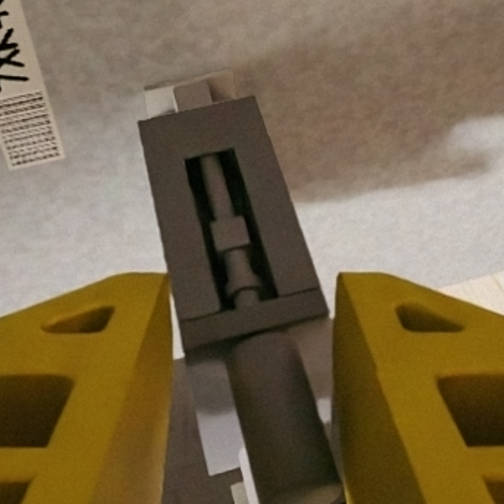

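Emit:
execute_actions(actions=[{"rows":[[0.3,1,0.6,0,0,0,0.2,-0.2,2.585,0.83,1.56,-0.165,1.75,-0.92],[0.3,1,0.6,0,0,0,0.2,-0.2,2.585,0.83,1.56,-0.165,1.75,-0.92],[0.3,1,0.6,0,0,0,0.2,-0.2,2.585,0.83,1.56,-0.165,0.3,-0.92]]}], pictures=false)

Emit:
execute_actions(actions=[{"rows":[[0.3,1,0.6,0,0,0,0.2,-0.2,2.585,0.83,1.56,-0.165,0.55,-0.6],[0.3,1,0.6,0,0,0,0.2,-0.2,2.585,0.83,1.56,-0.165,0.55,-0.6],[0.3,1,0.6,0,0,0,0.2,-0.2,2.585,0.83,1.56,-0.165,2.05,-0.6]]}], pictures=false)

Emit:
execute_actions(actions=[{"rows":[[0.3,1,0.6,0,0,0,0.2,-0.2,2.585,0.83,1.56,-0.165,1.75,-0.92],[0.3,1,0.6,0,0,0,0.2,-0.2,2.585,0.83,1.56,-0.165,1.75,-0.92],[0.3,1,0.6,0,0,0,0.2,-0.2,2.585,0.83,1.56,-0.165,0.3,-0.92]]}], pictures=false)

Emit:
execute_actions(actions=[{"rows":[[0.3,1,0.6,0,0,0,0.2,-0.2,2.585,0.83,1.56,-0.165,0.55,-0.6],[0.3,1,0.6,0,0,0,0.2,-0.2,2.585,0.83,1.56,-0.165,0.55,-0.6],[0.3,1,0.6,0,0,0,0.2,-0.2,2.585,0.83,1.56,-0.165,2.05,-0.6]]}], pictures=false)

Emit:
execute_actions(actions=[{"rows":[[0.3,1,0.6,0,0,0,0.2,-0.2,2.585,0.83,1.56,-0.165,1.75,-0.92],[0.3,1,0.6,0,0,0,0.2,-0.2,2.585,0.83,1.56,-0.165,1.75,-0.92],[0.3,1,0.6,0,0,0,0.2,-0.2,2.585,0.83,1.56,-0.165,0.3,-0.92]]}], pictures=false)

Emit:
execute_actions(actions=[{"rows":[[0.3,1,0.6,0,0,0,0.2,-0.2,2.585,0.83,1.56,-0.165,0.55,-0.6],[0.3,1,0.6,0,0,0,0.2,-0.2,2.585,0.83,1.56,-0.165,0.55,-0.6],[0.3,1,0.6,0,0,0,0.2,-0.2,2.585,0.83,1.56,-0.165,2.05,-0.6]]}], pictures=false)

Emit:
execute_actions(actions=[{"rows":[[0.3,1,0.6,0,0,0,0.2,-0.2,2.585,0.83,1.56,-0.165,1.75,-0.92],[0.3,1,0.6,0,0,0,0.2,-0.2,2.585,0.83,1.56,-0.165,1.75,-0.92],[0.3,1,0.6,0,0,0,0.2,-0.2,2.585,0.83,1.56,-0.165,0.3,-0.92]]}], pictures=false)

Emit:
execute_actions(actions=[{"rows":[[0.3,1,0.6,0,0,0,0.2,-0.2,2.585,0.83,1.56,-0.165,0.55,-0.6],[0.3,1,0.6,0,0,0,0.2,-0.2,2.585,0.83,1.56,-0.165,0.55,-0.6],[0.3,1,0.6,0,0,0,0.2,-0.2,2.585,0.83,1.56,-0.165,2.05,-0.6]]}], pictures=false)

Emit:
execute_actions(actions=[{"rows":[[0.3,1,0.6,0,0,0,0.2,-0.2,2.585,0.83,1.56,-0.165,1.75,-0.92],[0.3,1,0.6,0,0,0,0.2,-0.2,2.585,0.83,1.56,-0.165,1.75,-0.92],[0.3,1,0.6,0,0,0,0.2,-0.2,2.585,0.83,1.56,-0.165,0.3,-0.92]]}], pictures=false)

Emit:
execute_actions(actions=[{"rows":[[0.3,1,0.6,0,0,0,0.2,-0.2,2.585,0.83,1.56,-0.165,0.55,-0.6],[0.3,1,0.6,0,0,0,0.2,-0.2,2.585,0.83,1.56,-0.165,0.55,-0.6],[0.3,1,0.6,0,0,0,0.2,-0.2,2.585,0.83,1.56,-0.165,2.05,-0.6]]}], pictures=false)

Emit:
execute_actions(actions=[{"rows":[[0.3,1,0.6,0,0,0,0.2,-0.2,2.585,0.83,1.56,-0.165,1.75,-0.92],[0.3,1,0.6,0,0,0,0.2,-0.2,2.585,0.83,1.56,-0.165,1.75,-0.92],[0.3,1,0.6,0,0,0,0.2,-0.2,2.585,0.83,1.56,-0.165,0.3,-0.92]]}], pictures=false)

Emit:
execute_actions(actions=[{"rows":[[0.3,1,0.6,0,0,0,0.2,-0.2,2.585,0.83,1.56,-0.165,0.55,-0.6],[0.3,1,0.6,0,0,0,0.2,-0.2,2.585,0.83,1.56,-0.165,0.55,-0.6],[0.3,1,0.6,0,0,0,0.2,-0.2,2.585,0.83,1.56,-0.165,2.05,-0.6]]}], pictures=false)

Emit:
execute_actions(actions=[{"rows":[[0.3,1,0.6,0,0,0,0.2,-0.2,2.585,0.83,1.56,-0.165,1.75,-0.92],[0.3,1,0.6,0,0,0,0.2,-0.2,2.585,0.83,1.56,-0.165,1.75,-0.92],[0.3,1,0.6,0,0,0,0.2,-0.2,2.565,0.79,1.56,-0.165,0.3,-0.92]]}], pictures=false)

Emit:
execute_actions(actions=[{"rows":[[0.3,1,0.6,0,0,0,0.2,-0.2,2.585,0.83,1.56,-0.165,0.55,-0.6],[0.3,1,0.6,0,0,0,0.2,-0.2,2.585,0.83,1.56,-0.165,0.55,-0.6],[0.3,1,0.6,0,0,0,0.2,-0.2,2.585,0.83,1.56,-0.165,1.77,-0.6]]}])

Emit:
zoom_image(camera="cam_right_wrist", region=[220,264,460,504])

Scene clock: 176.23 s of 10600.00 s.
left_arm: end_effector_position=(+0.3700, +0.3748, +0.3600) grip_measured=+0.202 end_effector_quat_wxyz=(+0.556, -0.067, +0.828, +0.028) | right_arm: end_effector_position=(+0.5304, -0.2562, +0.1025) grip_measured=-0.907 end_effector_quat_wxyz=(+0.595, +0.211, +0.747, +0.208)
Joint positions: left_arm=[ 0.299  0.987  0.609  0.008  0.008 -0.009  0.055] | right_arm=[-0.2    2.581  0.815  1.57  -0.167  0.556  0.002]
Joint velocities: left_arm=[-0.012 -0.017 -0.017 -0.066  0.022 -0.007  0.   ] | right_arm=[ 0.027  0.007 -0.002 -0.007 -0.007 -1.458  0.001]
Joint torques (N m, as the arm reports them, + toward a larger angle): left_arm=[ 0.17 -1.32  7.74  2.15 -0.09  0.13] | right_arm=[-0.27 -9.35  4.86  1.98  0.11 -0.69]
Steps of this call (steps 1 to 30: the robot went on to your last target; steps 31 to 90: nothing new was sent; then 22.77 s passed at rest; steps 91 to 105: all 15 steps of this action). Readings (joint positions):
91: left_arm=[0.299 0.987 0.609 0.008 0.008 -0.009] | right_arm=[-0.204 2.579 0.815 1.548 -0.164 1.746]
92: left_arm=[0.299 0.987 0.609 0.008 0.008 -0.009] | right_arm=[-0.204 2.582 0.815 1.547 -0.163 1.745]
94: left_arm=[0.299 0.987 0.609 0.008 0.008 -0.009] | right_arm=[-0.204 2.582 0.815 1.553 -0.162 1.559]
98: left_arm=[0.299 0.987 0.609 0.008 0.008 -0.009] | right_arm=[-0.204 2.582 0.815 1.563 -0.162 1.160]
105: the state above

Scene clock: 176.73 s of 10600.00 s.
left_arm: end_effector_position=(+0.3700, +0.3748, +0.3600) grip_measured=+0.202 end_effector_quat_wxyz=(+0.556, -0.067, +0.828, +0.028) | right_arm: end_effector_position=(+0.5293, -0.2590, +0.0976) grip_measured=-0.600 end_effector_quat_wxyz=(+0.364, +0.610, +0.491, +0.504)
Joint positions: left_arm=[ 0.299  0.987  0.609  0.008  0.008 -0.009  0.055] | right_arm=[-0.204  2.581  0.815  1.55  -0.161  1.781  0.016]
Joint velocities: left_arm=[-0.007 -0.002  0.007 -0.022 -0.051 -0.037 -0.   ] | right_arm=[ 0.022  0.027 -0.002 -0.066  0.066  1.663 -0.   ]
Joint torques (N m, as the arm reports them, + toward a larger angle): left_arm=[ 0.22 -1.36  7.76  2.17 -0.06  0.11] | right_arm=[ 0.11 -9.54  4.66  2.37  0.03  0.17]
Steps of this call (steps 1 to 15: all 15 steps of this action). Readings (joint positions):
1: left_arm=[0.299 0.987 0.609 0.008 0.008 -0.009] | right_arm=[-0.200 2.581 0.815 1.570 -0.166 0.550]
2: left_arm=[0.299 0.987 0.609 0.008 0.008 -0.009] | right_arm=[-0.203 2.581 0.815 1.569 -0.163 0.550]
4: left_arm=[0.299 0.987 0.609 0.008 0.008 -0.009] | right_arm=[-0.204 2.581 0.815 1.569 -0.163 0.735]
8: left_arm=[0.299 0.987 0.609 0.008 0.008 -0.009] | right_arm=[-0.204 2.581 0.815 1.564 -0.163 1.137]
15: the state above

Scene clock: 177.23 s of 10600.00 s.
left_arm: end_effector_position=(+0.3700, +0.3748, +0.3600) grip_measured=+0.202 end_effector_quat_wxyz=(+0.556, -0.067, +0.828, +0.028) | right_arm: end_effector_position=(+0.5306, -0.2570, +0.1032) grip_measured=-0.907 end_effector_quat_wxyz=(+0.594, +0.215, +0.746, +0.211)
Joint positions: left_arm=[ 0.299  0.987  0.609  0.008  0.008 -0.009  0.055] | right_arm=[-0.202  2.579  0.815  1.57  -0.17   0.568  0.002]
Joint velocities: left_arm=[-0.002 -0.012  0.007  0.051  0.066  0.022 -0.   ] | right_arm=[ 0.017 -0.042  0.002 -0.007 -0.066 -1.692 -0.001]
Joint torques (N m, as the arm reports them, + toward a larger angle): left_arm=[ 0.15 -1.39  7.79  2.13 -0.07  0.15] | right_arm=[ 0.09 -8.95  5.34  2.06  0.2  -0.38]
Steps of this call (steps 1 to 15: all 15 steps of this action). Readings (joint positions):
1: left_arm=[0.299 0.987 0.609 0.008 0.008 -0.009] | right_arm=[-0.204 2.582 0.815 1.549 -0.159 1.784]
2: left_arm=[0.299 0.987 0.609 0.008 0.008 -0.009] | right_arm=[-0.205 2.583 0.815 1.548 -0.160 1.777]
4: left_arm=[0.299 0.987 0.609 0.008 0.008 -0.009] | right_arm=[-0.205 2.583 0.815 1.554 -0.159 1.590]
8: left_arm=[0.299 0.987 0.609 0.008 0.008 -0.009] | right_arm=[-0.205 2.583 0.815 1.565 -0.160 1.191]
15: the state above

Scene clock: 177.73 s of 10600.00 s.
left_arm: end_effector_position=(+0.3700, +0.3748, +0.3600) grip_measured=+0.202 end_effector_quat_wxyz=(+0.556, -0.067, +0.828, +0.028) | right_arm: end_effector_position=(+0.5294, -0.2589, +0.0976) grip_measured=-0.600 end_effector_quat_wxyz=(+0.363, +0.611, +0.490, +0.505)
Joint positions: left_arm=[ 0.299  0.987  0.609  0.008  0.008 -0.009  0.055] | right_arm=[-0.204  2.58   0.815  1.547 -0.161  1.785  0.016]
Joint velocities: left_arm=[-0.007  0.012 -0.032 -0.007  0.022  0.007 -0.   ] | right_arm=[ 0.002  0.032 -0.012  0.022 -0.022  1.575 -0.001]
Joint torques (N m, as the arm reports them, + toward a larger angle): left_arm=[ 0.13 -1.41  7.76  2.15 -0.08  0.13] | right_arm=[ 0.22 -9.45  4.79  2.28  0.12  0.13]
Steps of this call (steps 1 to 15: all 15 steps of this action). Readings (joint positions):
1: left_arm=[0.299 0.987 0.609 0.008 0.008 -0.009] | right_arm=[-0.202 2.579 0.815 1.570 -0.169 0.557]
2: left_arm=[0.299 0.987 0.609 0.008 0.008 -0.009] | right_arm=[-0.203 2.579 0.815 1.568 -0.164 0.557]
4: left_arm=[0.299 0.987 0.609 0.008 0.008 -0.009] | right_arm=[-0.204 2.579 0.815 1.566 -0.163 0.742]
8: left_arm=[0.299 0.987 0.609 0.008 0.008 -0.009] | right_arm=[-0.204 2.579 0.815 1.562 -0.163 1.144]
15: the state above

Scene clock: 178.23 s of 10600.00 s.
left_arm: end_effector_position=(+0.3700, +0.3748, +0.3600) grip_measured=+0.202 end_effector_quat_wxyz=(+0.556, -0.067, +0.828, +0.028) | right_arm: end_effector_position=(+0.5307, -0.2569, +0.1033) grip_measured=-0.907 end_effector_quat_wxyz=(+0.594, +0.216, +0.745, +0.212)
Joint positions: left_arm=[ 0.299  0.987  0.609  0.008  0.008 -0.009  0.055] | right_arm=[-0.202  2.579  0.815  1.57  -0.169  0.57   0.002]
Joint velocities: left_arm=[ 0.002 -0.012 -0.002 -0.081 -0.051 -0.007 -0.   ] | right_arm=[ 0.017 -0.037 -0.022 -0.007  0.022 -1.634 -0.   ]
Joint torques (N m, as the arm reports them, + toward a larger angle): left_arm=[ 0.16 -1.34  7.83  2.13 -0.06  0.13] | right_arm=[ 0.07 -8.91  4.76  2.    0.12 -0.33]
Steps of this call (steps 1 to 15: all 15 steps of this action). Readings (joint positions):
1: left_arm=[0.299 0.987 0.609 0.008 0.008 -0.009] | right_arm=[-0.204 2.581 0.815 1.548 -0.160 1.786]
2: left_arm=[0.299 0.987 0.609 0.008 0.008 -0.009] | right_arm=[-0.205 2.583 0.815 1.547 -0.161 1.779]
4: left_arm=[0.299 0.987 0.609 0.008 0.008 -0.009] | right_arm=[-0.205 2.583 0.815 1.553 -0.160 1.592]
8: left_arm=[0.299 0.987 0.609 0.008 0.008 -0.009] | right_arm=[-0.205 2.583 0.815 1.564 -0.160 1.193]
15: the state above

Scene clock: 178.73 s of 10600.00 s.
left_arm: end_effector_position=(+0.3700, +0.3748, +0.3600) grip_measured=+0.202 end_effector_quat_wxyz=(+0.556, -0.067, +0.828, +0.028) | right_arm: end_effector_position=(+0.5293, -0.2590, +0.0974) grip_measured=-0.601 end_effector_quat_wxyz=(+0.363, +0.611, +0.490, +0.505)
Joint positions: left_arm=[ 0.299  0.987  0.609  0.008  0.008 -0.009  0.055] | right_arm=[-0.204  2.581  0.815  1.547 -0.162  1.786  0.016]
Joint velocities: left_arm=[ 0.002 -0.002 -0.012  0.022 -0.007 -0.11  -0.001] | right_arm=[-0.012  0.056  0.012 -0.037 -0.037  1.59   0.001]
Joint torques (N m, as the arm reports them, + toward a larger angle): left_arm=[ 0.13 -1.45  7.77  2.15 -0.06  0.15] | right_arm=[ 0.31 -9.38  4.81  2.23 -0.03  0.06]
Steps of this call (steps 1 to 15: all 15 steps of this action). Readings (joint positions):
1: left_arm=[0.299 0.987 0.609 0.008 0.008 -0.009] | right_arm=[-0.202 2.579 0.815 1.570 -0.169 0.559]
2: left_arm=[0.299 0.987 0.609 0.008 0.008 -0.009] | right_arm=[-0.203 2.579 0.815 1.568 -0.163 0.559]
4: left_arm=[0.299 0.987 0.609 0.008 0.008 -0.009] | right_arm=[-0.204 2.579 0.815 1.566 -0.163 0.744]
8: left_arm=[0.299 0.987 0.609 0.008 0.008 -0.009] | right_arm=[-0.204 2.579 0.815 1.563 -0.163 1.146]
15: the state above

Scene clock: 179.23 s of 10600.00 s.
left_arm: end_effector_position=(+0.3700, +0.3748, +0.3600) grip_measured=+0.202 end_effector_quat_wxyz=(+0.556, -0.067, +0.828, +0.028) | right_arm: end_effector_position=(+0.5307, -0.2571, +0.1033) grip_measured=-0.907 end_effector_quat_wxyz=(+0.594, +0.216, +0.745, +0.212)
Joint positions: left_arm=[ 0.299  0.987  0.609  0.008  0.008 -0.009  0.055] | right_arm=[-0.202  2.579  0.815  1.57  -0.169  0.57   0.002]
Joint velocities: left_arm=[-0.007 -0.007 -0.017 -0.007  0.022  0.007  0.002] | right_arm=[ 0.012 -0.037  0.002  0.051 -0.051 -1.59   0.   ]
Joint torques (N m, as the arm reports them, + toward a larger angle): left_arm=[ 0.14 -1.41  7.78  2.14 -0.05  0.14] | right_arm=[ 0.01 -8.97  4.57  2.07  0.15 -0.4 ]
Steps of this call (steps 1 to 15: all 15 steps of this action). Readings (joint positions):
1: left_arm=[0.299 0.987 0.609 0.008 0.008 -0.009] | right_arm=[-0.204 2.582 0.815 1.548 -0.160 1.787]
2: left_arm=[0.299 0.987 0.609 0.008 0.008 -0.009] | right_arm=[-0.205 2.583 0.815 1.547 -0.161 1.779]
4: left_arm=[0.299 0.987 0.609 0.008 0.008 -0.009] | right_arm=[-0.205 2.583 0.815 1.553 -0.160 1.593]
8: left_arm=[0.299 0.987 0.609 0.008 0.008 -0.009] | right_arm=[-0.205 2.583 0.815 1.564 -0.160 1.194]
15: the state above

Scene clock: 179.73 s of 10600.00 s.
left_arm: end_effector_position=(+0.3700, +0.3748, +0.3600) grip_measured=+0.202 end_effector_quat_wxyz=(+0.556, -0.067, +0.828, +0.028) | right_arm: end_effector_position=(+0.5294, -0.2589, +0.0976) grip_measured=-0.600 end_effector_quat_wxyz=(+0.363, +0.611, +0.490, +0.505)
Joint positions: left_arm=[ 0.299  0.987  0.609  0.008  0.008 -0.009  0.055] | right_arm=[-0.204  2.58   0.815  1.547 -0.161  1.786  0.016]
Joint velocities: left_arm=[-0.007 -0.007 -0.012  0.022 -0.007 -0.022  0.001] | right_arm=[-0.002  0.032 -0.007 -0.037  0.037  1.59   0.   ]
Joint torques (N m, as the arm reports them, + toward a larger angle): left_arm=[ 0.18 -1.36  7.82  2.18 -0.07  0.14] | right_arm=[ 0.2  -9.75  4.78  2.31  0.04  0.13]
Steps of this call (steps 1 to 15: all 15 steps of this action). Readings (joint positions):
1: left_arm=[0.299 0.987 0.609 0.008 0.008 -0.009] | right_arm=[-0.202 2.579 0.815 1.570 -0.169 0.559]
2: left_arm=[0.299 0.987 0.609 0.008 0.008 -0.009] | right_arm=[-0.203 2.579 0.815 1.568 -0.164 0.559]
4: left_arm=[0.299 0.987 0.609 0.008 0.008 -0.009] | right_arm=[-0.204 2.579 0.815 1.566 -0.163 0.744]
8: left_arm=[0.299 0.987 0.609 0.008 0.008 -0.009] | right_arm=[-0.204 2.579 0.815 1.563 -0.163 1.146]
15: the state above

Scene clock: 180.23 s of 10600.00 s.
left_arm: end_effector_position=(+0.3700, +0.3748, +0.3600) grip_measured=+0.202 end_effector_quat_wxyz=(+0.556, -0.067, +0.828, +0.028) | right_arm: end_effector_position=(+0.5307, -0.2569, +0.1033) grip_measured=-0.907 end_effector_quat_wxyz=(+0.594, +0.216, +0.745, +0.212)
Joint positions: left_arm=[ 0.299  0.987  0.609  0.008  0.008 -0.009  0.055] | right_arm=[-0.202  2.579  0.815  1.57  -0.169  0.57   0.002]
Joint velocities: left_arm=[-0.012 -0.002 -0.017 -0.095  0.022 -0.081 -0.001] | right_arm=[ 0.007 -0.037  0.007 -0.051 -0.022 -1.648 -0.   ]
Joint torques (N m, as the arm reports them, + toward a larger angle): left_arm=[ 0.2  -1.39  7.84  2.11 -0.09  0.13] | right_arm=[-0.11 -8.93  4.91  2.01  0.19 -0.45]
Steps of this call (steps 1 to 15: all 15 steps of this action). Readings (joint positions):
1: left_arm=[0.299 0.987 0.609 0.008 0.008 -0.009] | right_arm=[-0.204 2.582 0.815 1.548 -0.160 1.787]
2: left_arm=[0.299 0.987 0.609 0.008 0.008 -0.009] | right_arm=[-0.205 2.583 0.815 1.547 -0.161 1.779]
4: left_arm=[0.299 0.987 0.609 0.008 0.008 -0.009] | right_arm=[-0.205 2.583 0.815 1.553 -0.161 1.592]
8: left_arm=[0.299 0.987 0.609 0.008 0.008 -0.009] | right_arm=[-0.205 2.583 0.815 1.564 -0.161 1.193]
15: the state above

Scene clock: 180.73 s of 10600.00 s.
left_arm: end_effector_position=(+0.3700, +0.3748, +0.3600) grip_measured=+0.202 end_effector_quat_wxyz=(+0.556, -0.067, +0.828, +0.028) | right_arm: end_effector_position=(+0.5293, -0.2590, +0.0974) grip_measured=-0.600 end_effector_quat_wxyz=(+0.363, +0.611, +0.490, +0.505)
Joint positions: left_arm=[ 0.299  0.987  0.609  0.008  0.008 -0.009  0.055] | right_arm=[-0.204  2.581  0.815  1.547 -0.162  1.786  0.016]
Joint velocities: left_arm=[-0.002 -0.002  0.002  0.066 -0.037  0.037 -0.   ] | right_arm=[ 0.007  0.037 -0.022 -0.037 -0.007  1.634  0.   ]
Joint torques (N m, as the arm reports them, + toward a larger angle): left_arm=[ 0.26 -1.33  7.68  2.14 -0.08  0.13] | right_arm=[ 0.42 -9.39  4.79  2.34  0.07  0.14]
Steps of this call (steps 1 to 15: all 15 steps of this action). Readings (joint positions):
1: left_arm=[0.299 0.987 0.609 0.008 0.008 -0.009] | right_arm=[-0.202 2.579 0.815 1.570 -0.169 0.559]
2: left_arm=[0.299 0.987 0.609 0.008 0.008 -0.009] | right_arm=[-0.203 2.579 0.815 1.569 -0.164 0.559]
4: left_arm=[0.299 0.987 0.609 0.008 0.008 -0.009] | right_arm=[-0.204 2.579 0.815 1.566 -0.163 0.744]
8: left_arm=[0.299 0.987 0.609 0.008 0.008 -0.009] | right_arm=[-0.204 2.579 0.815 1.563 -0.164 1.146]
15: the state above

Scene clock: 181.23 s of 10600.00 s.
left_arm: end_effector_position=(+0.3700, +0.3748, +0.3600) grip_measured=+0.202 end_effector_quat_wxyz=(+0.556, -0.067, +0.828, +0.028) | right_arm: end_effector_position=(+0.5307, -0.2570, +0.1033) grip_measured=-0.907 end_effector_quat_wxyz=(+0.594, +0.215, +0.745, +0.212)
Joint positions: left_arm=[ 0.299  0.987  0.609  0.008  0.008 -0.009  0.055] | right_arm=[-0.202  2.579  0.815  1.57  -0.17   0.57   0.002]
Joint velocities: left_arm=[ 0.002  0.007  0.002 -0.022 -0.022 -0.037 -0.001] | right_arm=[ 0.012 -0.017 -0.017 -0.022 -0.037 -1.648  0.   ]
Joint torques (N m, as the arm reports them, + toward a larger angle): left_arm=[ 0.22 -1.36  7.75  2.15 -0.07  0.14] | right_arm=[ 0.09 -9.4   4.55  2.07  0.18 -0.35]
Steps of this call (steps 1 to 15: all 15 steps of this action). Readings (joint positions):
1: left_arm=[0.299 0.987 0.609 0.008 0.008 -0.009] | right_arm=[-0.204 2.582 0.815 1.548 -0.160 1.787]
2: left_arm=[0.299 0.987 0.609 0.008 0.008 -0.009] | right_arm=[-0.205 2.583 0.815 1.547 -0.161 1.779]
4: left_arm=[0.299 0.987 0.609 0.008 0.008 -0.009] | right_arm=[-0.205 2.583 0.815 1.553 -0.161 1.593]
8: left_arm=[0.299 0.987 0.609 0.008 0.008 -0.009] | right_arm=[-0.205 2.583 0.815 1.564 -0.161 1.194]
15: the state above

Scene clock: 181.73 s of 10600.00 s.
left_arm: end_effector_position=(+0.3700, +0.3748, +0.3600) grip_measured=+0.202 end_effector_quat_wxyz=(+0.556, -0.067, +0.828, +0.028) | right_arm: end_effector_position=(+0.5293, -0.2590, +0.0974) grip_measured=-0.600 end_effector_quat_wxyz=(+0.363, +0.611, +0.490, +0.505)
Joint positions: left_arm=[ 0.299  0.987  0.609  0.008  0.008 -0.009  0.055] | right_arm=[-0.204  2.581  0.815  1.547 -0.162  1.786  0.016]
Joint velocities: left_arm=[ 0.017 -0.007  0.012 -0.007  0.007  0.037 -0.   ] | right_arm=[ 0.017  0.037 -0.002 -0.037  0.051  1.56   0.001]
Joint torques (N m, as the arm reports them, + toward a larger angle): left_arm=[ 0.11 -1.34  7.74  2.13 -0.1   0.12] | right_arm=[-0.1  -9.3   5.17  2.33  0.02  0.26]
Steps of this call (steps 1 to 15: all 15 steps of this action). Readings (joint positions):
1: left_arm=[0.299 0.987 0.609 0.008 0.008 -0.009] | right_arm=[-0.202 2.579 0.815 1.570 -0.169 0.559]
2: left_arm=[0.299 0.987 0.609 0.008 0.008 -0.009] | right_arm=[-0.203 2.579 0.815 1.568 -0.164 0.559]
4: left_arm=[0.299 0.987 0.609 0.008 0.008 -0.009] | right_arm=[-0.204 2.579 0.815 1.566 -0.164 0.744]
8: left_arm=[0.299 0.987 0.609 0.008 0.008 -0.009] | right_arm=[-0.204 2.579 0.815 1.563 -0.164 1.146]
15: the state above

Scene clock: 182.23 s of 10600.00 s.
left_arm: end_effector_position=(+0.3700, +0.3748, +0.3600) grip_measured=+0.202 end_effector_quat_wxyz=(+0.556, -0.067, +0.828, +0.028) | right_arm: end_effector_position=(+0.5302, -0.2569, +0.1038) grip_measured=-0.907 end_effector_quat_wxyz=(+0.594, +0.216, +0.746, +0.209)
Joint positions: left_arm=[ 0.299  0.987  0.609  0.008  0.008 -0.009  0.055] | right_arm=[-0.2    2.574  0.811  1.567 -0.162  0.565  0.002]
Joint velocities: left_arm=[-0.012  0.002 -0.007 -0.051 -0.022 -0.037  0.001] | right_arm=[ 0.017  0.007  0.002 -0.037  0.037 -1.604 -0.001]
Joint torques (N m, as the arm reports them, + toward a larger angle): left_arm=[ 0.14 -1.33  7.83  2.15 -0.07  0.12] | right_arm=[ -0.24 -10.07   1.12   2.1    0.07  -0.35]
Steps of this call (steps 1 to 15: all 15 steps of this action). Readings (joint positions):
1: left_arm=[0.299 0.987 0.609 0.008 0.008 -0.009] | right_arm=[-0.204 2.582 0.815 1.548 -0.160 1.787]
2: left_arm=[0.299 0.987 0.609 0.008 0.008 -0.009] | right_arm=[-0.205 2.583 0.815 1.547 -0.161 1.779]
4: left_arm=[0.299 0.987 0.609 0.008 0.008 -0.009] | right_arm=[-0.205 2.581 0.813 1.552 -0.159 1.593]
8: left_arm=[0.299 0.987 0.609 0.008 0.008 -0.009] | right_arm=[-0.205 2.578 0.812 1.559 -0.159 1.193]
15: the state above

Scene clock: 182.73 s of 10600.00 s.
left_arm: end_effector_position=(+0.3700, +0.3748, +0.3600) grip_measured=+0.202 end_effector_quat_wxyz=(+0.556, -0.067, +0.828, +0.028) | right_arm: end_effector_position=(+0.5293, -0.2577, +0.0988) grip_measured=-0.601 end_effector_quat_wxyz=(+0.402, +0.569, +0.538, +0.474)
Joint positions: left_arm=[ 0.299  0.987  0.609  0.008  0.008 -0.009  0.055] | right_arm=[-0.201  2.575  0.812  1.546 -0.16   1.625  0.016]
Joint velocities: left_arm=[-0.007  0.007 -0.007 -0.066 -0.022  0.051  0.001] | right_arm=[-0.022  0.027 -0.002  0.022 -0.051  0.842 -0.   ]
Joint torques (N m, as the arm reports them, + toward a larger angle): left_arm=[ 0.23 -1.34  7.78  2.15 -0.09  0.11] | right_arm=[ 0.06 -9.27  5.25  2.35  0.02  0.06]
Steps of this call (steps 1 to 15: all 15 steps of this action). Readings (joint positions):
1: left_arm=[0.299 0.987 0.609 0.008 0.008 -0.009] | right_arm=[-0.199 2.574 0.811 1.567 -0.162 0.555]
2: left_arm=[0.299 0.987 0.609 0.008 0.008 -0.009] | right_arm=[-0.199 2.574 0.812 1.566 -0.162 0.555]
4: left_arm=[0.299 0.987 0.609 0.008 0.008 -0.009] | right_arm=[-0.200 2.574 0.812 1.566 -0.163 0.740]
8: left_arm=[0.299 0.987 0.609 0.008 0.008 -0.009] | right_arm=[-0.200 2.574 0.812 1.564 -0.163 1.142]
15: the state above

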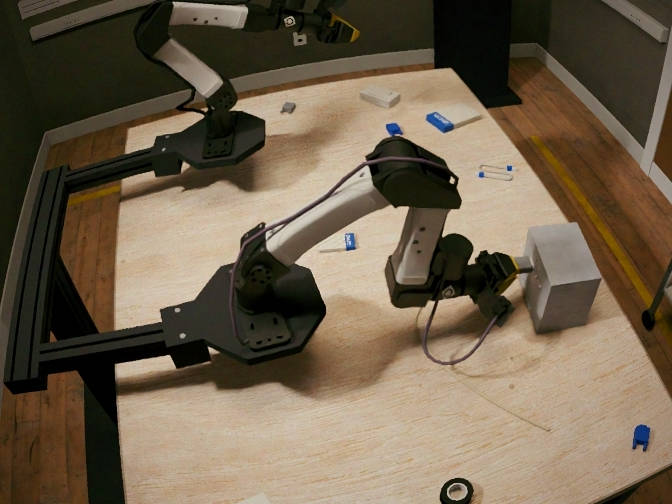

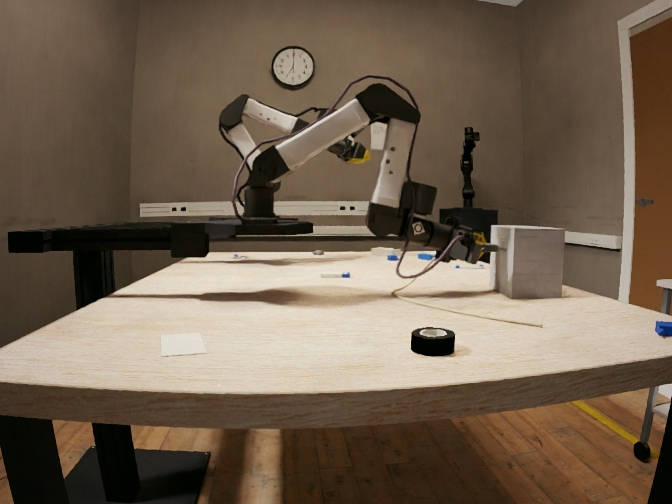

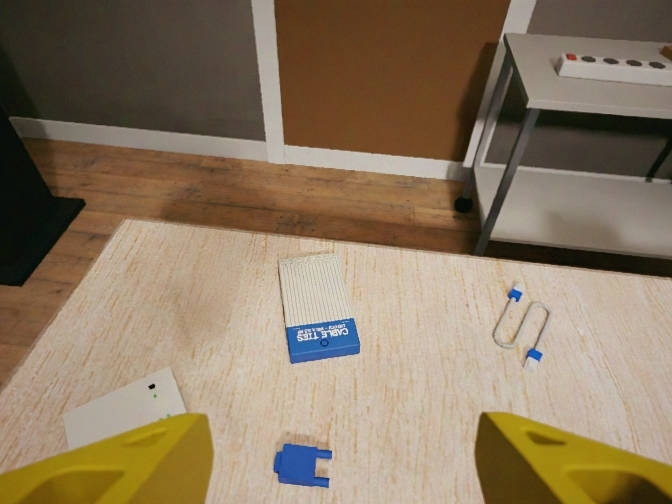

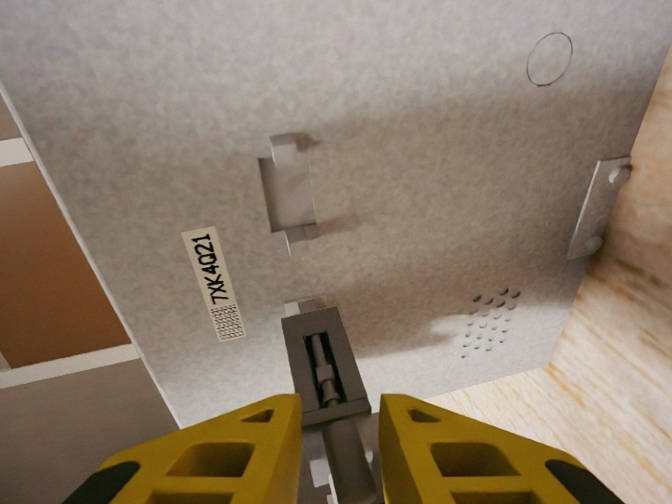

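Region (220, 264, 460, 504) of cam_right_wrist's 672x504 image, scaled by 2.100, with more detail than that image has.

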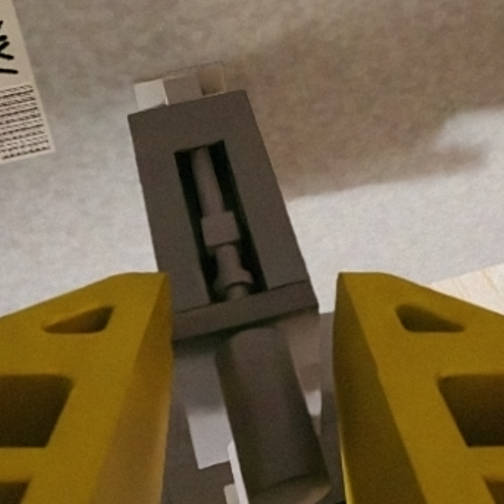

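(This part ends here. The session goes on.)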